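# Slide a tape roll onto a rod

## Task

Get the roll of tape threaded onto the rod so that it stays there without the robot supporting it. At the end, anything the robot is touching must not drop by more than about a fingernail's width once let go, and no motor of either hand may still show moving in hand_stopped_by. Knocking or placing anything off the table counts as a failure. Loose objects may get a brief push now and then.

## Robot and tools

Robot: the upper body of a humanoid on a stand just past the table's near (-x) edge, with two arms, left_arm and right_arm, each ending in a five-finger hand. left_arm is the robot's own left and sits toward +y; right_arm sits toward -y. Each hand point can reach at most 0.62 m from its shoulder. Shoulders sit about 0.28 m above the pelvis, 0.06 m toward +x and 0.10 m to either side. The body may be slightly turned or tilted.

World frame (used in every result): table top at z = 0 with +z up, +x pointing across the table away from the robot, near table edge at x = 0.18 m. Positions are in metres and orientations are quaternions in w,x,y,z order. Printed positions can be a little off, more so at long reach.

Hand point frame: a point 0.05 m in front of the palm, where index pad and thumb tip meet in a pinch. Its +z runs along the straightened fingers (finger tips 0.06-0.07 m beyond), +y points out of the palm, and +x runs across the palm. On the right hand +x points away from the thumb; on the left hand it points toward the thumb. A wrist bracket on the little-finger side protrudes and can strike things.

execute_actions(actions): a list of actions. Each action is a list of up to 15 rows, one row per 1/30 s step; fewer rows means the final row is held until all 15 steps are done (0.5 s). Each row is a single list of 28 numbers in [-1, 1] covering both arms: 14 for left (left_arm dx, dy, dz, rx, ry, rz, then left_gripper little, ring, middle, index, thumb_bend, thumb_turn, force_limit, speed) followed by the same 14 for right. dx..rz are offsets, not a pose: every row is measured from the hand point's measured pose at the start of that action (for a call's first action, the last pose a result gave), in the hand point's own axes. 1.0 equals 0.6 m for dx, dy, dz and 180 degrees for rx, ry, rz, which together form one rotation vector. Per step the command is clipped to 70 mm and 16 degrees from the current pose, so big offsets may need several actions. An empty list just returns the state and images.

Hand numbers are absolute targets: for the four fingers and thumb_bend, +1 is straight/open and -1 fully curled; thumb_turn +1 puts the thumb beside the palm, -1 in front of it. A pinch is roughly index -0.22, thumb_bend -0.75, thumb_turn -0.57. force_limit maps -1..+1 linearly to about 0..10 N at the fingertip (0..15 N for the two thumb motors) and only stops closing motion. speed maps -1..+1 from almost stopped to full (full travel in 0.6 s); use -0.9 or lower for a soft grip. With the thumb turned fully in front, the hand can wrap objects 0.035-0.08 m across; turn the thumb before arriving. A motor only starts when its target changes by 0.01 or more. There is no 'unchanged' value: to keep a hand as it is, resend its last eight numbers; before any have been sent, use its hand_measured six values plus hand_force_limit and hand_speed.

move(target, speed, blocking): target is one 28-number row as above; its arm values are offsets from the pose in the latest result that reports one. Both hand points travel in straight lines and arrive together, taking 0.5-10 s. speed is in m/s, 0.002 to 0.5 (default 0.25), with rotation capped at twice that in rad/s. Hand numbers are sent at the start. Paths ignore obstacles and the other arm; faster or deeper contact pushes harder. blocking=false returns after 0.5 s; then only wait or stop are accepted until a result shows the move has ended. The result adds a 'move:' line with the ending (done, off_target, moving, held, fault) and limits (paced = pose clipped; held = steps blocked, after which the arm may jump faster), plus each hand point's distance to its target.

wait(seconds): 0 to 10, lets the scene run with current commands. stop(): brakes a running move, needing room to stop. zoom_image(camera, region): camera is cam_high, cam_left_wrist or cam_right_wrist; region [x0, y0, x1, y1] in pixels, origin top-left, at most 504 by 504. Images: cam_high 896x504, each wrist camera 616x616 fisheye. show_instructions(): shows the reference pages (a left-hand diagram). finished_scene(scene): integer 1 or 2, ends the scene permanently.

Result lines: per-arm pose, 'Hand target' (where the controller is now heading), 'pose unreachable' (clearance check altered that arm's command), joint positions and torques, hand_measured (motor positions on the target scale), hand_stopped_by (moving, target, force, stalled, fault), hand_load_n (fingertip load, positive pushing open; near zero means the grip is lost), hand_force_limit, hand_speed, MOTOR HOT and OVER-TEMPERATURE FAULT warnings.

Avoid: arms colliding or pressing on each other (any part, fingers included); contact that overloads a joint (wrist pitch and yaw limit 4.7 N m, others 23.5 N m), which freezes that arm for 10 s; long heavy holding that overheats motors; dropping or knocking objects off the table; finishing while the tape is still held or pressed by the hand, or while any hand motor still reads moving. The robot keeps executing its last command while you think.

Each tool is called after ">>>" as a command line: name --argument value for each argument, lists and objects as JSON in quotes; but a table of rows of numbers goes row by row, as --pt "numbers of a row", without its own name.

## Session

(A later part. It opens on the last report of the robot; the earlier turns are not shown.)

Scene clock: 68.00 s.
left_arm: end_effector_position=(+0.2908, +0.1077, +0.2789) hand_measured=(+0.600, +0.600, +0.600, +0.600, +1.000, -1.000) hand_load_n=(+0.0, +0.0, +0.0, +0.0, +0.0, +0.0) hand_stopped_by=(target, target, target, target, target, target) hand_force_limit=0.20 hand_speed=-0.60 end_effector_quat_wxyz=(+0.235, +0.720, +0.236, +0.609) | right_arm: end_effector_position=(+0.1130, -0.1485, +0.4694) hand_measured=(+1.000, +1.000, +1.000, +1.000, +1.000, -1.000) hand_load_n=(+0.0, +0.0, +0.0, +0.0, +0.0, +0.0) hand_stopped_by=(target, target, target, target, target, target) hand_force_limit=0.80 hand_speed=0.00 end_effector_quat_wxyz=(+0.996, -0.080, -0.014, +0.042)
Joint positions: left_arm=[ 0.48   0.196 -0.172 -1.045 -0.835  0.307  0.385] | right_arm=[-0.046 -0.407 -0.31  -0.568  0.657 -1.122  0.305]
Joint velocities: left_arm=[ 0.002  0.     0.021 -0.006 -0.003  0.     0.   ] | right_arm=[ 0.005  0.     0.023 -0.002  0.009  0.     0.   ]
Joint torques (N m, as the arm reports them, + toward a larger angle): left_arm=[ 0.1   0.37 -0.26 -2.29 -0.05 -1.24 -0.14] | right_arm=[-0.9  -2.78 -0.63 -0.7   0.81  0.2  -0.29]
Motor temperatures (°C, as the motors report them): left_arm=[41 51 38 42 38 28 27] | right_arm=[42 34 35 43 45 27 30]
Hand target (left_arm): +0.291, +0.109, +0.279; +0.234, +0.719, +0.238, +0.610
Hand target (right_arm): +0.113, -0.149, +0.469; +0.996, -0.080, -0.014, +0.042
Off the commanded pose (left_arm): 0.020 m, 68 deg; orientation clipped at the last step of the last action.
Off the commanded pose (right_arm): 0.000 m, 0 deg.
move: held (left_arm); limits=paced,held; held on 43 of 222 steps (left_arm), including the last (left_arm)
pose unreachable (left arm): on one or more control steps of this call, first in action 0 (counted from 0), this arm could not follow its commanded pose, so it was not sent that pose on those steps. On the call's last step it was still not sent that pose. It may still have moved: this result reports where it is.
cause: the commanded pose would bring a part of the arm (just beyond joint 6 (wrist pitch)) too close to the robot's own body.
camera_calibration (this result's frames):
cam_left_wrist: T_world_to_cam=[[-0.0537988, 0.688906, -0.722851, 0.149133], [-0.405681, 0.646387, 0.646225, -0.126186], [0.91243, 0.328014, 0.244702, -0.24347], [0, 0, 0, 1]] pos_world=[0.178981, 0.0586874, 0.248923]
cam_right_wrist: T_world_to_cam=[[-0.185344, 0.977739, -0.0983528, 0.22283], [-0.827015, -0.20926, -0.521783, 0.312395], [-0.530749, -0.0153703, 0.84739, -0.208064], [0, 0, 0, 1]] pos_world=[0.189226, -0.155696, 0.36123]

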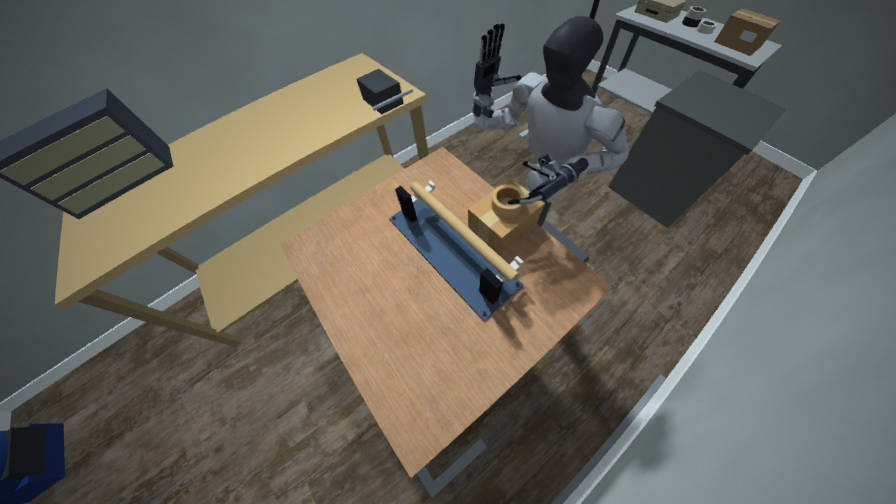

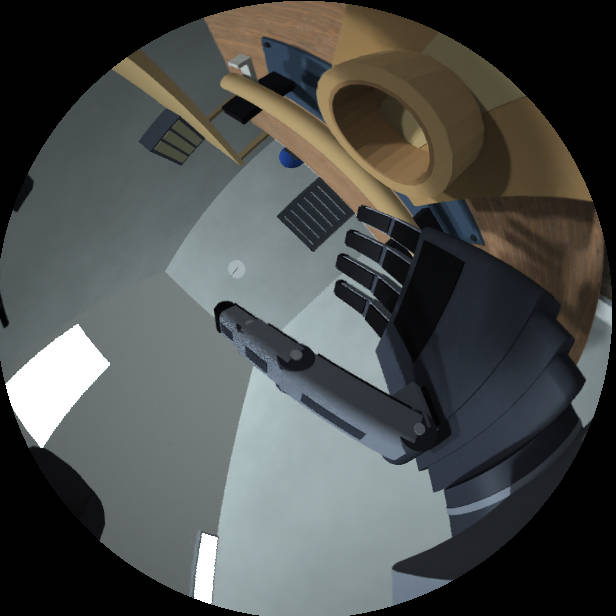

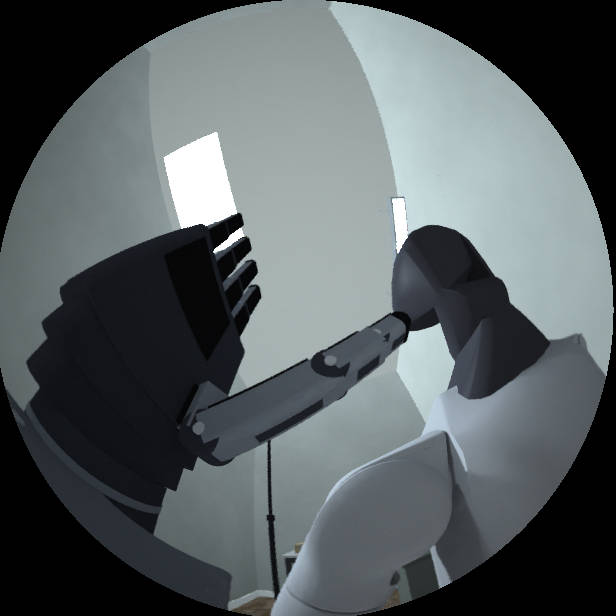

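>>> move --target '[0.217,-0.138,0.195,0,0,0,0.6,0.6,0.6,0.6,1,-1,0.2,-0.6,0,0,0,0,0,0,1,1,1,1,1,-1,0.8,0]' --speed 0.2

>>> move --target '[0,0,0,0.632,-0.559,-0.421,0.6,0.6,0.6,0.6,1,-1,0.2,-0.6,0,0,0,0,0,0,1,1,1,1,1,-1,0.8,0]' --speed 0.25

Scene clock: 76.40 s.
left_arm: end_effector_position=(+0.4246, +0.2373, +0.3139) hand_measured=(+0.600, +0.600, +0.600, +0.600, +1.000, -1.000) hand_load_n=(+0.0, +0.0, +0.0, +0.0, +0.0, +0.0) hand_stopped_by=(target, target, target, target, target, target) hand_force_limit=0.20 hand_speed=-0.60 end_effector_quat_wxyz=(+0.247, +0.717, +0.235, +0.608) | right_arm: end_effector_position=(+0.1130, -0.1485, +0.4694) hand_measured=(+1.000, +1.000, +1.000, +1.000, +1.000, -1.000) hand_load_n=(+0.0, +0.0, +0.0, +0.0, +0.0, +0.0) hand_stopped_by=(target, target, target, target, target, target) hand_force_limit=0.80 hand_speed=0.00 end_effector_quat_wxyz=(+0.996, -0.080, -0.014, +0.042)
Joint positions: left_arm=[-0.247  0.776  0.317 -0.24  -1.581  0.469  0.312] | right_arm=[-0.046 -0.407 -0.31  -0.568  0.657 -1.122  0.305]
Joint velocities: left_arm=[ 0.     0.002  0.    -0.008 -0.012  0.     0.   ] | right_arm=[ 0.     0.002  0.015 -0.006 -0.009  0.     0.   ]
Joint torques (N m, as the arm reports them, + toward a larger angle): left_arm=[-2.41  3.64  1.48 -1.42 -0.23 -1.09 -0.22] | right_arm=[-0.98 -3.12 -0.54 -1.12  0.52  0.11 -0.22]
Motor temperatures (°C, as the motors report them): left_arm=[41 51 38 42 38 28 27] | right_arm=[42 34 35 43 45 27 30]
Hand target (left_arm): +0.425, +0.237, +0.313; +0.247, +0.718, +0.234, +0.607
Hand target (right_arm): +0.113, -0.149, +0.469; +0.996, -0.080, -0.014, +0.042
Off the commanded pose (left_arm): 0.012 m, 1 deg.
Off the commanded pose (right_arm): 0.000 m, 0 deg.
move: off_target (left_arm)
camera_calibration (this result's frames):
cam_left_wrist: T_world_to_cam=[[-0.0363999, 0.676969, -0.735111, 0.0915801], [-0.400776, 0.663963, 0.631294, -0.179848], [0.915453, 0.317594, 0.247145, -0.416204], [0, 0, 0, 1]] pos_world=[0.312269, 0.189599, 0.283721]
cam_right_wrist: T_world_to_cam=[[-0.185344, 0.977739, -0.0983527, 0.22283], [-0.827015, -0.20926, -0.521783, 0.312395], [-0.530749, -0.0153704, 0.84739, -0.208064], [0, 0, 0, 1]] pos_world=[0.189226, -0.155696, 0.36123]

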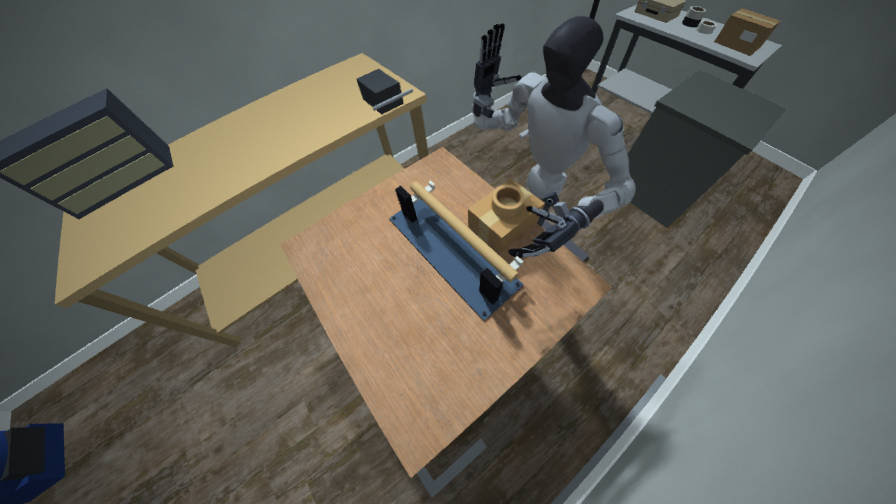

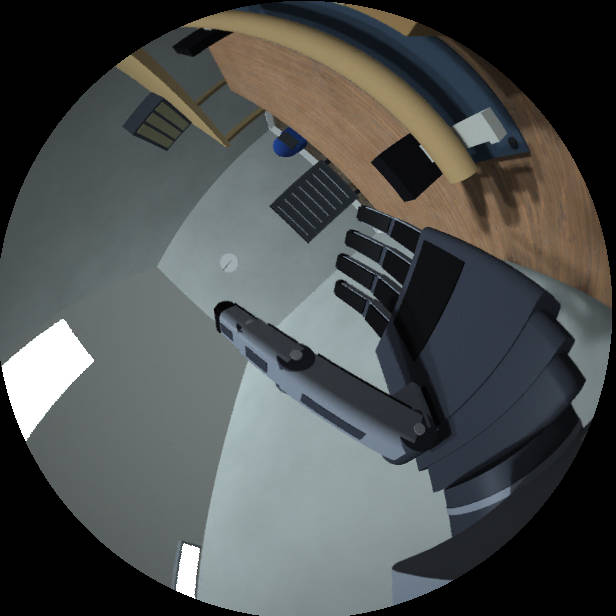

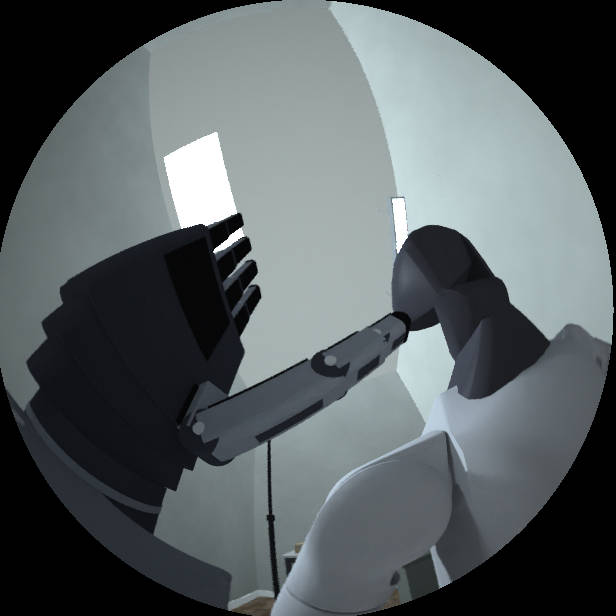

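Scene clock: 86.03 s.
left_arm: end_effector_position=(+0.4246, +0.2212, +0.3055) hand_measured=(+0.600, +0.600, +0.600, +0.600, +1.000, -1.000) hand_load_n=(+0.0, +0.0, +0.0, +0.0, +0.0, +0.0) hand_stopped_by=(target, target, target, target, target, target) hand_force_limit=0.20 hand_speed=-0.60 end_effector_quat_wxyz=(+0.557, +0.276, +0.783, +0.036) | right_arm: end_effector_position=(+0.1130, -0.1485, +0.4694) hand_measured=(+1.000, +1.000, +1.000, +1.000, +1.000, -1.000) hand_load_n=(+0.0, +0.0, +0.0, +0.0, +0.0, +0.0) hand_stopped_by=(target, target, target, target, target, target) hand_force_limit=0.80 hand_speed=0.00 end_effector_quat_wxyz=(+0.996, -0.080, -0.014, +0.042)
Joint positions: left_arm=[-0.933  0.426  0.054 -0.559 -1.985 -1.374  1.631] | right_arm=[-0.046 -0.407 -0.31  -0.568  0.657 -1.122  0.305]
Joint velocities: left_arm=[-0.015 -0.012  0.003  0.021  0.002 -0.025  0.   ] | right_arm=[ 0.012 -0.006  0.002  0.009 -0.009  0.     0.   ]
Joint torques (N m, as the arm reports them, + toward a larger angle): left_arm=[-3.7   1.93  0.39 -0.97  0.24  0.25  0.01] | right_arm=[-0.45 -2.81 -1.03 -1.29  0.18  0.17 -0.23]
Motor temperatures (°C, as the motors report them): left_arm=[44 51 38 42 38 27 27] | right_arm=[42 34 35 43 45 27 30]
Hand target (left_arm): +0.425, +0.220, +0.305; +0.557, +0.275, +0.783, +0.030
Hand target (right_arm): +0.113, -0.149, +0.469; +0.996, -0.080, -0.014, +0.042
Off the commanded pose (left_arm): 0.018 m, 113 deg; orientation clipped at the last step of the last action.
Off the commanded pose (right_arm): 0.000 m, 0 deg.
joint sent to its limit (left arm) — the command would take joint 5 (wrist roll) past its lower limit and joint 7 (wrist yaw) past its upper limit, so those joints were sent only as far as their limits.
move: off_target (left_arm); limits=paced
camera_calibration (this result's frames):
cam_left_wrist: T_world_to_cam=[[-0.3415, -0.904372, -0.255909, 0.429306], [-0.710322, 0.426642, -0.559838, 0.383886], [0.615484, -0.00940649, -0.788094, 0.106947], [0, 0, 0, 1]] pos_world=[0.353466, 0.225477, 0.409062]
cam_right_wrist: T_world_to_cam=[[-0.185344, 0.977739, -0.0983526, 0.22283], [-0.827015, -0.209259, -0.521783, 0.312395], [-0.530749, -0.0153705, 0.84739, -0.208064], [0, 0, 0, 1]] pos_world=[0.189226, -0.155696, 0.36123]

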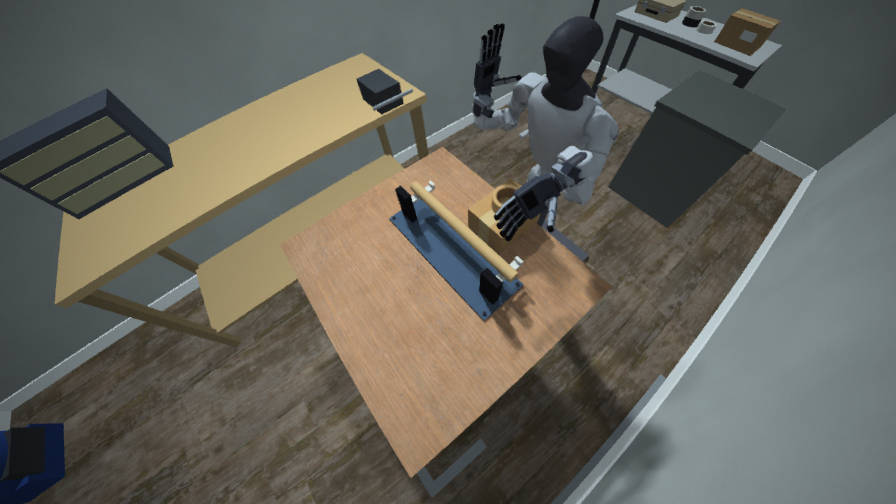

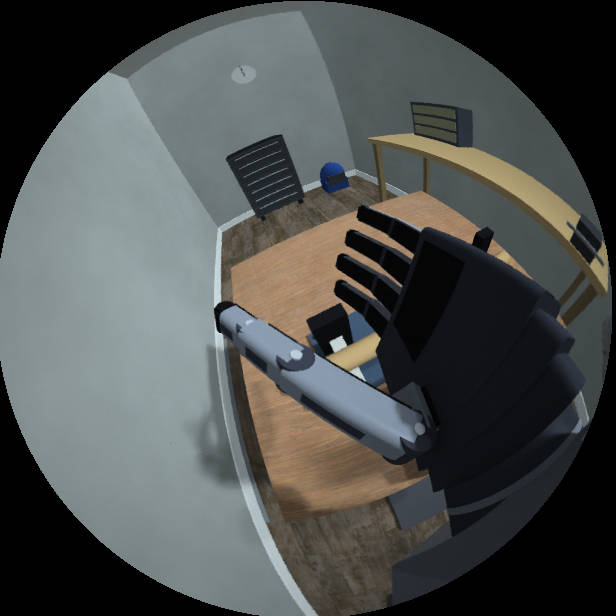

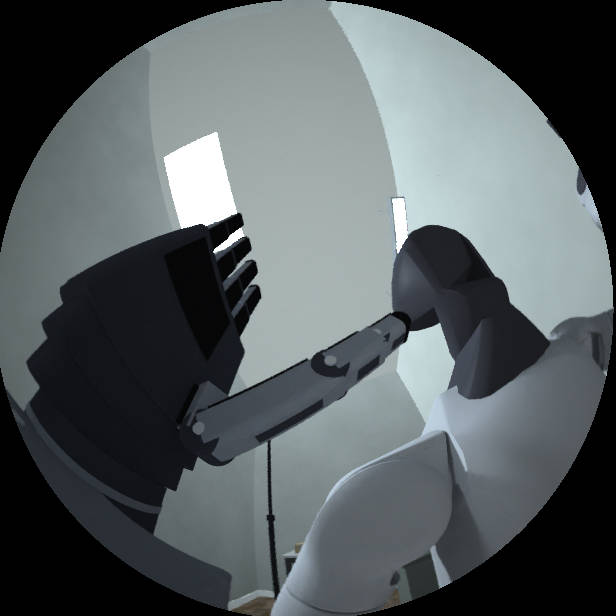

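>>> move --target '[0,0,0,-0.141,0.15,0.834,0.6,0.6,0.6,0.6,1,-1,0.2,-0.6,0,0,0,0,0,0,1,1,1,1,1,-1,0.8,0]' --speed 0.3

Scene clock: 100.03 s.
left_arm: end_effector_position=(+0.4249, +0.2383, +0.3184) hand_measured=(+0.600, +0.600, +0.600, +0.600, +1.000, -1.000) hand_load_n=(+0.0, +0.0, +0.0, +0.0, +0.0, +0.0) hand_stopped_by=(target, target, target, target, target, target) hand_force_limit=0.20 hand_speed=-0.60 end_effector_quat_wxyz=(-0.022, +0.694, +0.023, +0.720) | right_arm: end_effector_position=(+0.1130, -0.1485, +0.4694) hand_measured=(+1.000, +1.000, +1.000, +1.000, +1.000, -1.000) hand_load_n=(+0.0, +0.0, +0.0, +0.0, +0.0, +0.0) hand_stopped_by=(target, target, target, target, target, target) hand_force_limit=0.80 hand_speed=0.00 end_effector_quat_wxyz=(+0.996, -0.080, -0.014, +0.042)
Joint positions: left_arm=[-0.194  1.236 -0.133 -0.181 -1.191 -0.128  0.306] | right_arm=[-0.046 -0.407 -0.31  -0.568  0.657 -1.122  0.305]
Joint velocities: left_arm=[ 0.    -0.008  0.015  0.006  0.023  0.    -0.002] | right_arm=[0.008 0.003 0.02  0.012 0.006 0.    0.   ]
Joint torques (N m, as the arm reports them, + toward a larger angle): left_arm=[-2.39  4.11  2.31 -0.7   0.58 -1.59  0.13] | right_arm=[-0.23 -3.34 -0.96 -1.23  0.18  0.15 -0.26]
Motor temperatures (°C, as the motors report them): left_arm=[46 52 38 41 38 27 27] | right_arm=[42 34 35 43 45 27 30]
Hand target (left_arm): +0.425, +0.238, +0.319; -0.024, +0.693, +0.021, +0.720
Hand target (right_arm): +0.113, -0.149, +0.469; +0.996, -0.080, -0.014, +0.042
Off the commanded pose (left_arm): 0.021 m, 4 deg.
Off the commanded pose (right_arm): 0.000 m, 0 deg.
move: off_target (left_arm)
camera_calibration (this result's frames):
cam_left_wrist: T_world_to_cam=[[-0.0396557, 0.990494, -0.13172, -0.171207], [-0.566165, 0.0863473, 0.819757, -0.0353842], [0.823337, 0.107083, 0.557359, -0.427351], [0, 0, 0, 1]] pos_world=[0.325032, 0.218397, 0.244643]
cam_right_wrist: T_world_to_cam=[[-0.185344, 0.977739, -0.0983527, 0.22283], [-0.827014, -0.20926, -0.521783, 0.312395], [-0.530749, -0.0153705, 0.84739, -0.208064], [0, 0, 0, 1]] pos_world=[0.189226, -0.155696, 0.36123]

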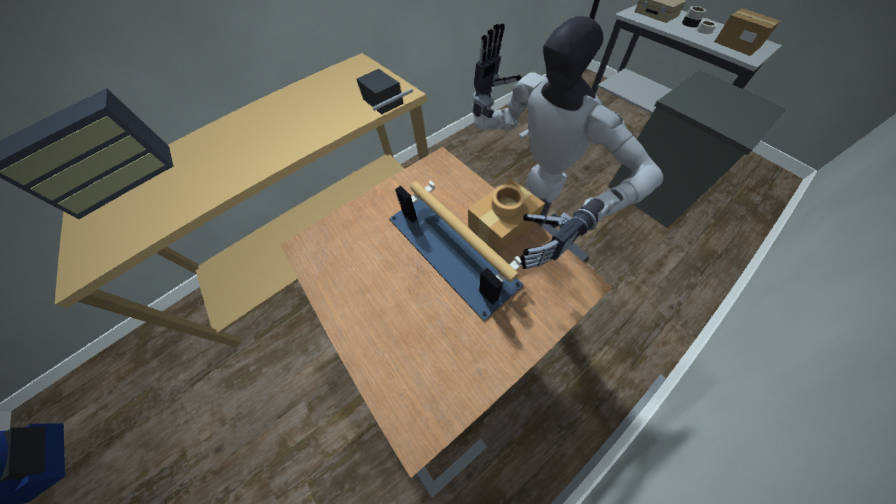

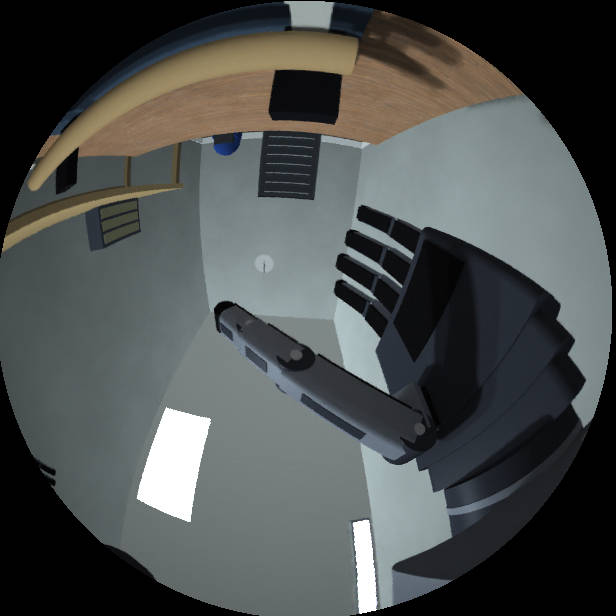

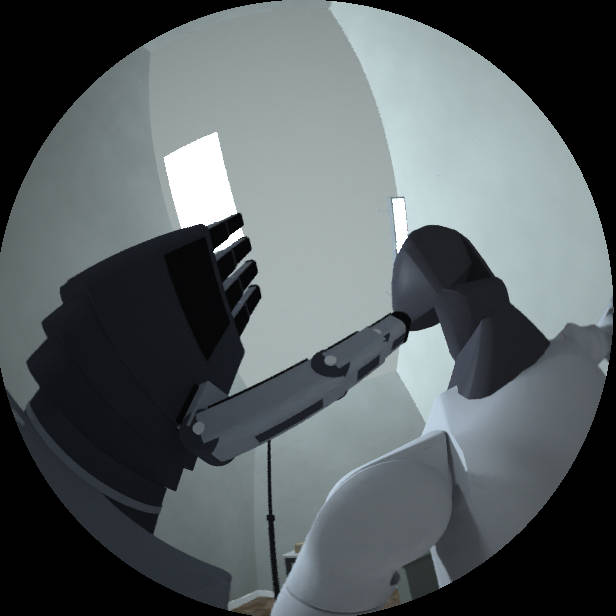

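>>> move --target '[0,0,0,0,0,0.5,0.6,0.6,0.6,0.6,1,-1,0.2,-0.6,0,0,0,0,0,0,1,1,1,1,1,-1,0.8,0]' --speed 0.3

>>> move --target '[0,0,0,-0.5,0,0,0.6,0.6,0.6,0.6,1,-1,0.2,-0.6,0,0,0,0,0,0,1,1,1,1,1,-1,0.8,0]' --speed 0.3

Scene clock: 108.30 s.
left_arm: end_effector_position=(+0.4255, +0.2253, +0.3164) hand_measured=(+0.600, +0.600, +0.600, +0.600, +1.000, -1.000) hand_load_n=(+0.0, +0.0, +0.0, +0.0, +0.0, +0.0) hand_stopped_by=(target, target, target, target, target, target) hand_force_limit=0.20 hand_speed=-0.60 end_effector_quat_wxyz=(+0.514, -0.496, +0.485, -0.505) | right_arm: end_effector_position=(+0.1130, -0.1485, +0.4694) hand_measured=(+1.000, +1.000, +1.000, +1.000, +1.000, -1.000) hand_load_n=(+0.0, +0.0, +0.0, +0.0, +0.0, +0.0) hand_stopped_by=(target, target, target, target, target, target) hand_force_limit=0.80 hand_speed=0.00 end_effector_quat_wxyz=(+0.996, -0.080, -0.014, +0.042)
Joint positions: left_arm=[-0.449  1.571 -0.182 -0.534  0.008  0.648  0.001] | right_arm=[-0.046 -0.407 -0.31  -0.568  0.657 -1.122  0.305]
Joint velocities: left_arm=[-0.009  0.003 -0.006  0.002  0.     0.009 -0.003] | right_arm=[ 0.002  0.008  0.009 -0.006  0.003  0.     0.   ]
Joint torques (N m, as the arm reports them, + toward a larger angle): left_arm=[-2.63  4.03  2.3  -0.23  1.39  0.12  0.61] | right_arm=[-0.71 -2.67 -0.83 -1.39  0.15  0.2  -0.23]
Motor temperatures (°C, as the motors report them): left_arm=[46 54 40 41 38 28 27] | right_arm=[42 34 35 43 45 27 30]
Hand target (left_arm): +0.425, +0.225, +0.317; +0.516, -0.494, +0.487, -0.503
Hand target (right_arm): +0.113, -0.149, +0.469; +0.996, -0.080, -0.014, +0.042
Off the commanded pose (left_arm): 0.013 m, 3 deg.
Off the commanded pose (right_arm): 0.000 m, 0 deg.
joint sent to its limit (left arm) — the command would take joint 2 (shoulder roll) past its upper limit, so that joint was sent only as far as its limit.
move: off_target (left_arm)
camera_calibration (this result's frames):
cam_left_wrist: T_world_to_cam=[[-0.0200994, 0.131983, 0.991048, -0.328705], [-0.516519, -0.85009, 0.102735, 0.384509], [0.85604, -0.50983, 0.085258, -0.150893], [0, 0, 0, 1]] pos_world=[0.32117, 0.293321, 0.299125]
cam_right_wrist: T_world_to_cam=[[-0.185345, 0.977739, -0.0983525, 0.22283], [-0.827014, -0.20926, -0.521783, 0.312395], [-0.530749, -0.0153707, 0.84739, -0.208064], [0, 0, 0, 1]] pos_world=[0.189226, -0.155696, 0.36123]

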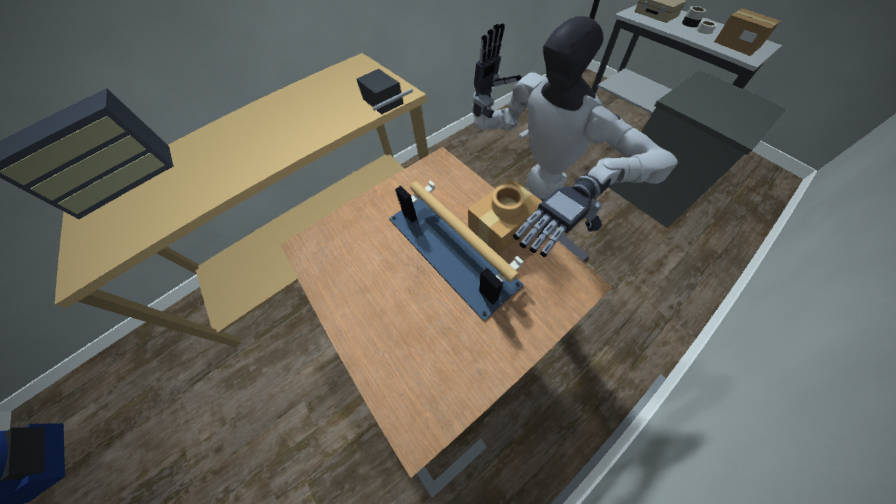

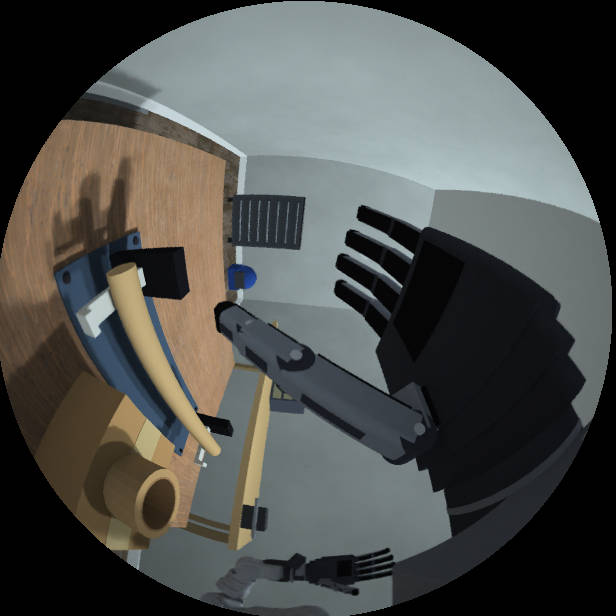

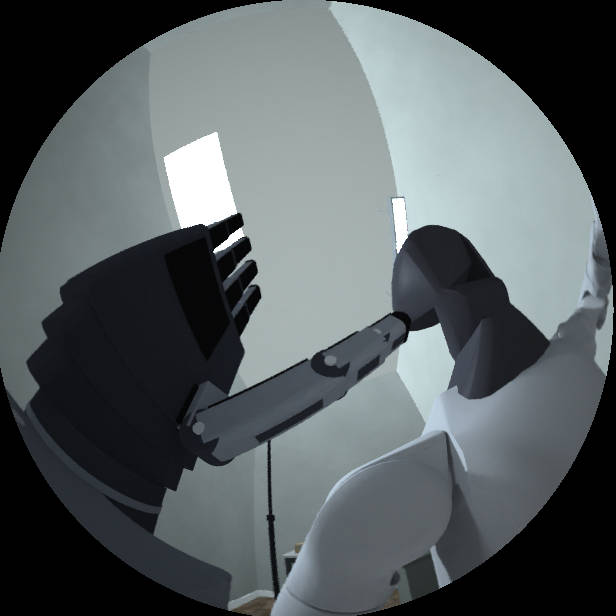

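Scene clock: 111.27 s.
left_arm: end_effector_position=(+0.4298, +0.2179, +0.3119) hand_measured=(+0.600, +0.600, +0.600, +0.600, +1.000, -1.000) hand_load_n=(+0.0, +0.0, +0.0, +0.0, +0.0, +0.0) hand_stopped_by=(target, target, target, target, target, target) hand_force_limit=0.20 hand_speed=-0.60 end_effector_quat_wxyz=(-0.245, +0.685, -0.641, +0.246) | right_arm: end_effector_position=(+0.1130, -0.1485, +0.4694) hand_measured=(+1.000, +1.000, +1.000, +1.000, +1.000, -1.000) hand_load_n=(+0.0, +0.0, +0.0, +0.0, +0.0, +0.0) hand_stopped_by=(target, target, target, target, target, target) hand_force_limit=0.80 hand_speed=0.00 end_effector_quat_wxyz=(+0.996, -0.080, -0.014, +0.042)
Joint positions: left_arm=[-1.616  0.816 -0.142  0.714  0.908  0.014 -1.593] | right_arm=[-0.046 -0.407 -0.31  -0.568  0.657 -1.122  0.305]
Joint velocities: left_arm=[ 0.005 -0.006  0.     0.003 -0.002  0.016  0.   ] | right_arm=[ 0.008  0.     0.    -0.003 -0.012  0.     0.   ]
Joint torques (N m, as the arm reports them, + toward a larger angle): left_arm=[-4.76  2.5   0.31 -1.33 -0.04  0.06  0.39] | right_arm=[-0.62 -2.83 -0.8  -0.76  0.51  0.15 -0.26]
Motor temperatures (°C, as the motors report them): left_arm=[47 54 40 41 38 28 27] | right_arm=[42 34 35 43 45 27 30]
Hand target (left_arm): +0.429, +0.218, +0.312; -0.243, +0.687, -0.640, +0.245
Hand target (right_arm): +0.113, -0.149, +0.469; +0.996, -0.080, -0.014, +0.042
Off the commanded pose (left_arm): 0.010 m, 39 deg; orientation clipped at the last step of the last action.
Off the commanded pose (right_arm): 0.000 m, 0 deg.
joint sent to its limit (left arm) — the command would take joint 1 (shoulder pitch) past its lower limit and joint 7 (wrist yaw) past its lower limit, so those joints were sent only as far as their limits.
move: off_target (left_arm); limits=paced
camera_calibration (this result's frames):
cam_left_wrist: T_world_to_cam=[[0.756473, 0.188158, 0.626374, -0.555491], [-0.204282, -0.84183, 0.499591, 0.121096], [0.621303, -0.505884, -0.598385, 0.155306], [0, 0, 0, 1]] pos_world=[0.348459, 0.285029, 0.380379]
cam_right_wrist: T_world_to_cam=[[-0.185344, 0.977739, -0.0983529, 0.22283], [-0.827015, -0.20926, -0.521783, 0.312395], [-0.530749, -0.0153703, 0.84739, -0.208064], [0, 0, 0, 1]] pos_world=[0.189226, -0.155696, 0.36123]

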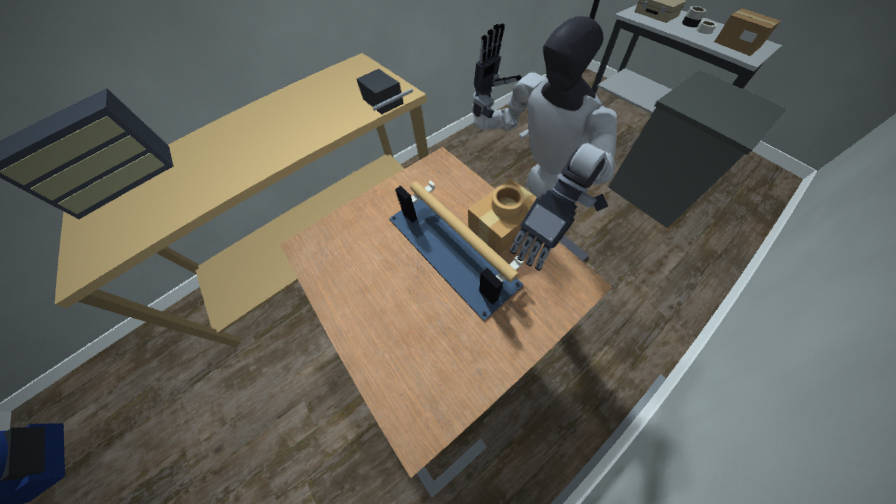

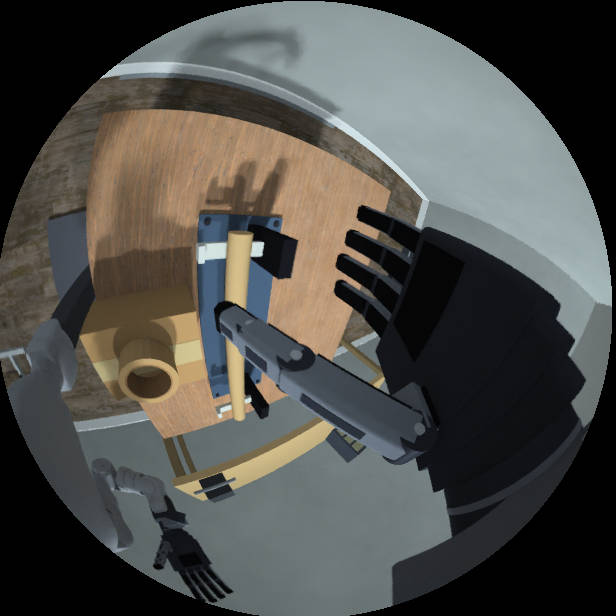

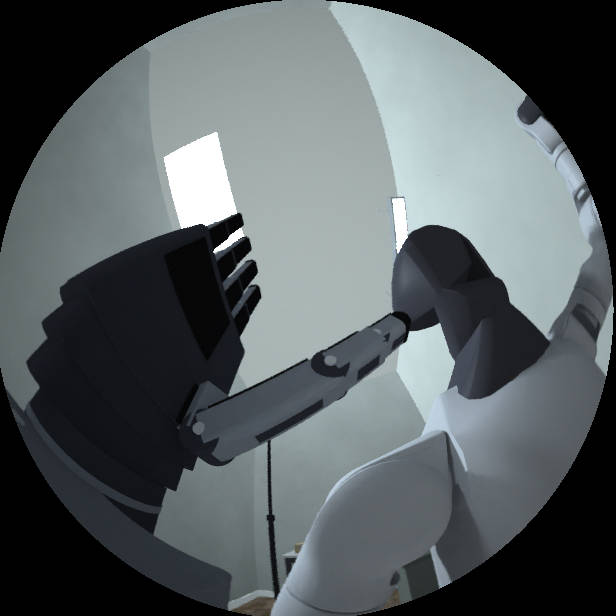

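>>> move --target '[0.285,0.215,-0.02,-0.21,0,0,0.6,0.6,0.6,0.6,1,-1,0.2,-0.6,0,0,0,0,0,0,1,1,1,1,1,-1,0.8,0]' --speed 0.15

Scene clock: 122.77 s.
left_arm: end_effector_position=(+0.3345, +0.0394, +0.2396) hand_measured=(+0.600, +0.600, +0.600, +0.600, +1.000, -1.000) hand_load_n=(+0.0, +0.0, +0.0, +0.0, +0.0, +0.0) hand_stopped_by=(target, target, target, target, target, target) hand_force_limit=0.20 hand_speed=-0.60 end_effector_quat_wxyz=(+0.026, +0.722, -0.671, +0.168) | right_arm: end_effector_position=(+0.1130, -0.1485, +0.4694) hand_measured=(+1.000, +1.000, +1.000, +1.000, +1.000, -1.000) hand_load_n=(+0.0, +0.0, +0.0, +0.0, +0.0, +0.0) hand_stopped_by=(target, target, target, target, target, target) hand_force_limit=0.80 hand_speed=0.00 end_effector_quat_wxyz=(+0.996, -0.080, -0.014, +0.042)
Joint positions: left_arm=[-1.616  0.745 -0.88   0.196  0.125  0.959 -1.594] | right_arm=[-0.046 -0.407 -0.31  -0.568  0.657 -1.122  0.305]
Joint velocities: left_arm=[ 0.006  0.    -0.003 -0.003  0.006  0.     0.   ] | right_arm=[ 0.005 -0.011 -0.018  0.008 -0.002  0.     0.   ]
Joint torques (N m, as the arm reports them, + toward a larger angle): left_arm=[-4.68  1.93  1.61 -0.27  0.19 -0.04  0.18] | right_arm=[-0.62 -2.95 -0.69 -0.89  0.39  0.09 -0.27]
Motor temperatures (°C, as the motors report them): left_arm=[51 53 39 41 38 27 27] | right_arm=[42 34 35 43 45 27 30]
Hand target (left_arm): +0.334, +0.039, +0.240; +0.029, +0.723, -0.669, +0.167
Hand target (right_arm): +0.113, -0.149, +0.469; +0.996, -0.080, -0.014, +0.042
Off the commanded pose (left_arm): 0.002 m, 17 deg; orientation clipped at the last step of the last action.
Off the commanded pose (right_arm): 0.000 m, 0 deg.
joint sent to its limit (left arm) — the command would take joint 1 (shoulder pitch) past its lower limit and joint 7 (wrist yaw) past its lower limit, so those joints were sent only as far as their limits.
move: off_target (left_arm); limits=paced
camera_calibration (this result's frames):
cam_left_wrist: T_world_to_cam=[[0.967051, 0.218018, 0.131455, -0.357497], [0.044862, -0.654211, 0.75498, -0.164448], [0.250598, -0.724207, -0.642436, 0.224048], [0, 0, 0, 1]] pos_world=[0.296949, 0.132614, 0.315086]
cam_right_wrist: T_world_to_cam=[[-0.185344, 0.977739, -0.0983525, 0.22283], [-0.827014, -0.209259, -0.521783, 0.312395], [-0.530749, -0.0153706, 0.84739, -0.208064], [0, 0, 0, 1]] pos_world=[0.189226, -0.155696, 0.36123]

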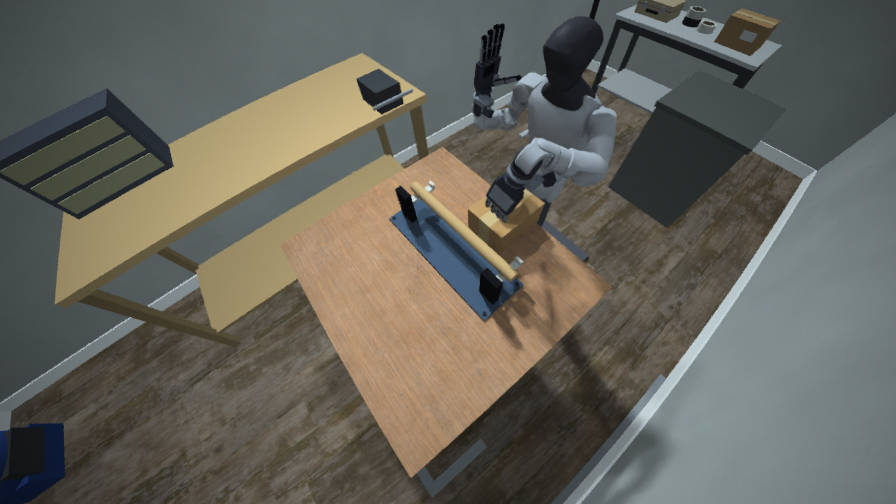

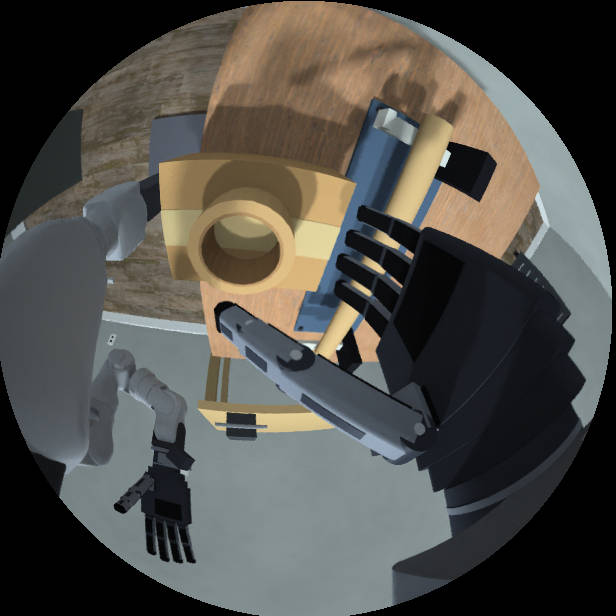

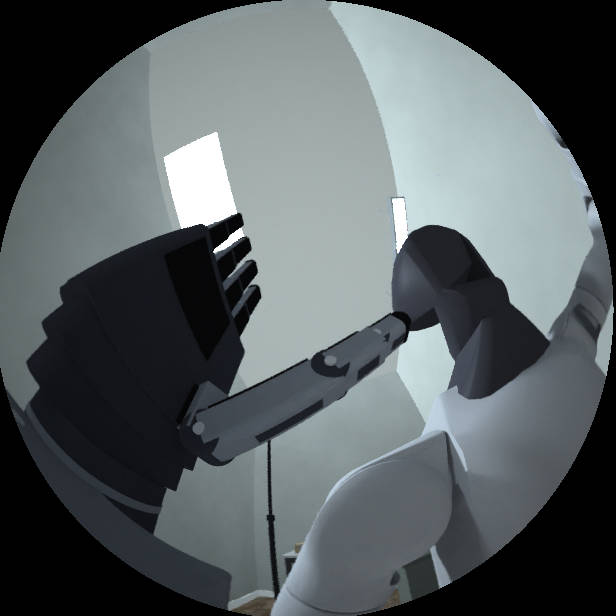

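>>> move --target '[-0.025,0.025,0.08,0,0,0,0.6,0.6,0.6,0.6,1,-1,0.2,-0.6,0,0,0,0,0,0,1,1,1,1,1,-1,0.8,0]' --speed 0.06

>>> zoom_image --camera "cam_high" --region '[420,140,620,280]'

Scene clock: 133.43 s.
left_arm: end_effector_position=(+0.3287, +0.0411, +0.1875) hand_measured=(+0.600, +0.600, +0.600, +0.600, +1.000, -1.000) hand_load_n=(+0.0, +0.0, +0.0, +0.0, +0.0, +0.0) hand_stopped_by=(target, target, target, target, target, target) hand_force_limit=0.20 hand_speed=-0.60 end_effector_quat_wxyz=(+0.029, +0.724, -0.668, +0.168) | right_arm: end_effector_position=(+0.1130, -0.1485, +0.4694) hand_measured=(+1.000, +1.000, +1.000, +1.000, +1.000, -1.000) hand_load_n=(+0.0, +0.0, +0.0, +0.0, +0.0, +0.0) hand_stopped_by=(target, target, target, target, target, target) hand_force_limit=0.80 hand_speed=0.00 end_effector_quat_wxyz=(+0.996, -0.080, -0.014, +0.042)
Joint positions: left_arm=[-1.419  0.74  -0.859  0.082  0.125  0.981 -1.443] | right_arm=[-0.046 -0.407 -0.31  -0.568  0.657 -1.122  0.305]
Joint velocities: left_arm=[-0.003  0.008  0.006 -0.005  0.011  0.     0.001] | right_arm=[-0.014  0.003  0.003  0.005  0.006  0.     0.   ]
Joint torques (N m, as the arm reports them, + toward a larger angle): left_arm=[-4.49  1.83  1.99 -0.74  0.52 -0.12  0.29] | right_arm=[-0.35 -2.63 -0.96 -1.4   0.17  0.13 -0.26]
Motor temperatures (°C, as the motors report them): left_arm=[54 52 39 41 38 26 26] | right_arm=[42 34 35 43 45 27 30]
Hand target (left_arm): +0.329, +0.040, +0.188; +0.028, +0.724, -0.668, +0.171
Hand target (right_arm): +0.113, -0.149, +0.469; +0.996, -0.080, -0.014, +0.042
Off the commanded pose (left_arm): 0.002 m, 0 deg.
Off the commanded pose (right_arm): 0.000 m, 0 deg.
move: done
camera_calibration (this result's frames):
cam_left_wrist: T_world_to_cam=[[0.966197, 0.224714, 0.126358, -0.34446], [0.0524552, -0.65124, 0.757057, -0.126752], [0.252411, -0.724838, -0.641014, 0.19239], [0, 0, 0, 1]] pos_world=[0.290904, 0.13431, 0.262809]
cam_right_wrist: T_world_to_cam=[[-0.185344, 0.977739, -0.0983527, 0.22283], [-0.827015, -0.209259, -0.521783, 0.312395], [-0.530749, -0.0153704, 0.84739, -0.208064], [0, 0, 0, 1]] pos_world=[0.189226, -0.155696, 0.36123]

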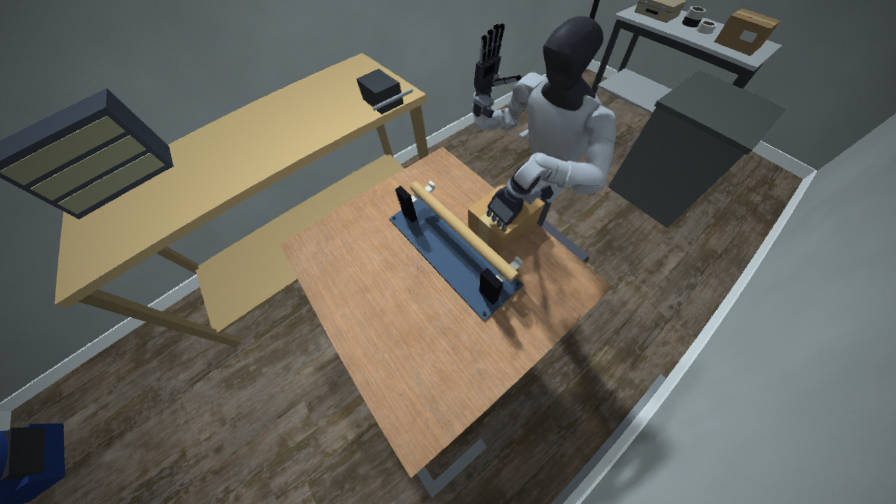

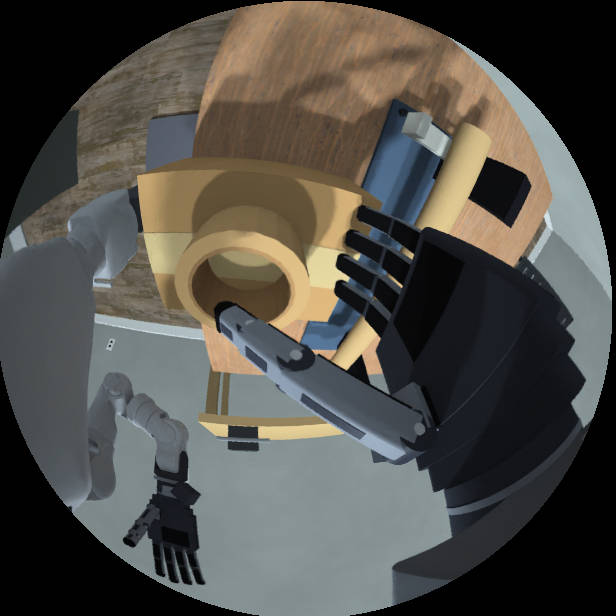

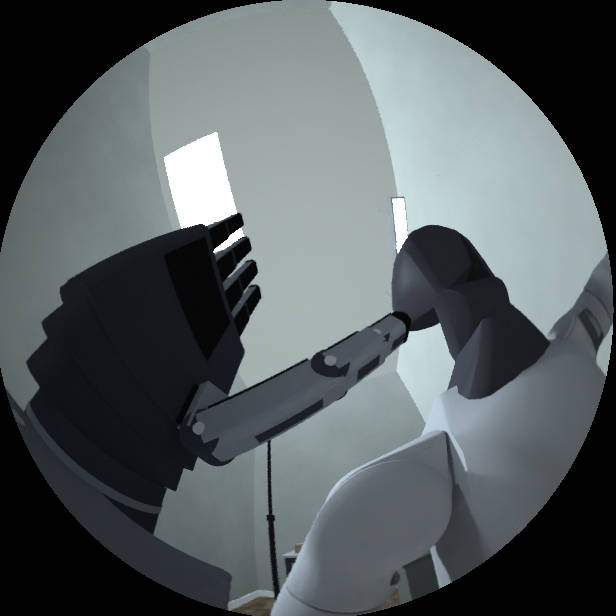

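Region (420, 140, 620, 280) of cam_high's 896x504 image, scaled by 2.520, with more detail than that image has; it fills the top 353 rows of this view, and the rest is white.

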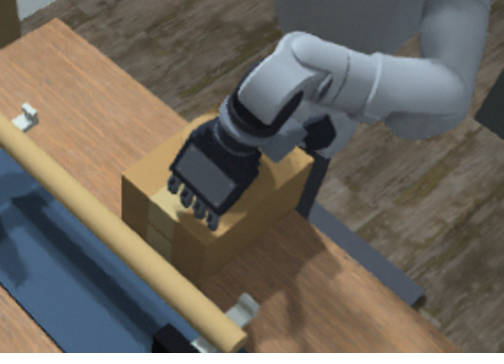

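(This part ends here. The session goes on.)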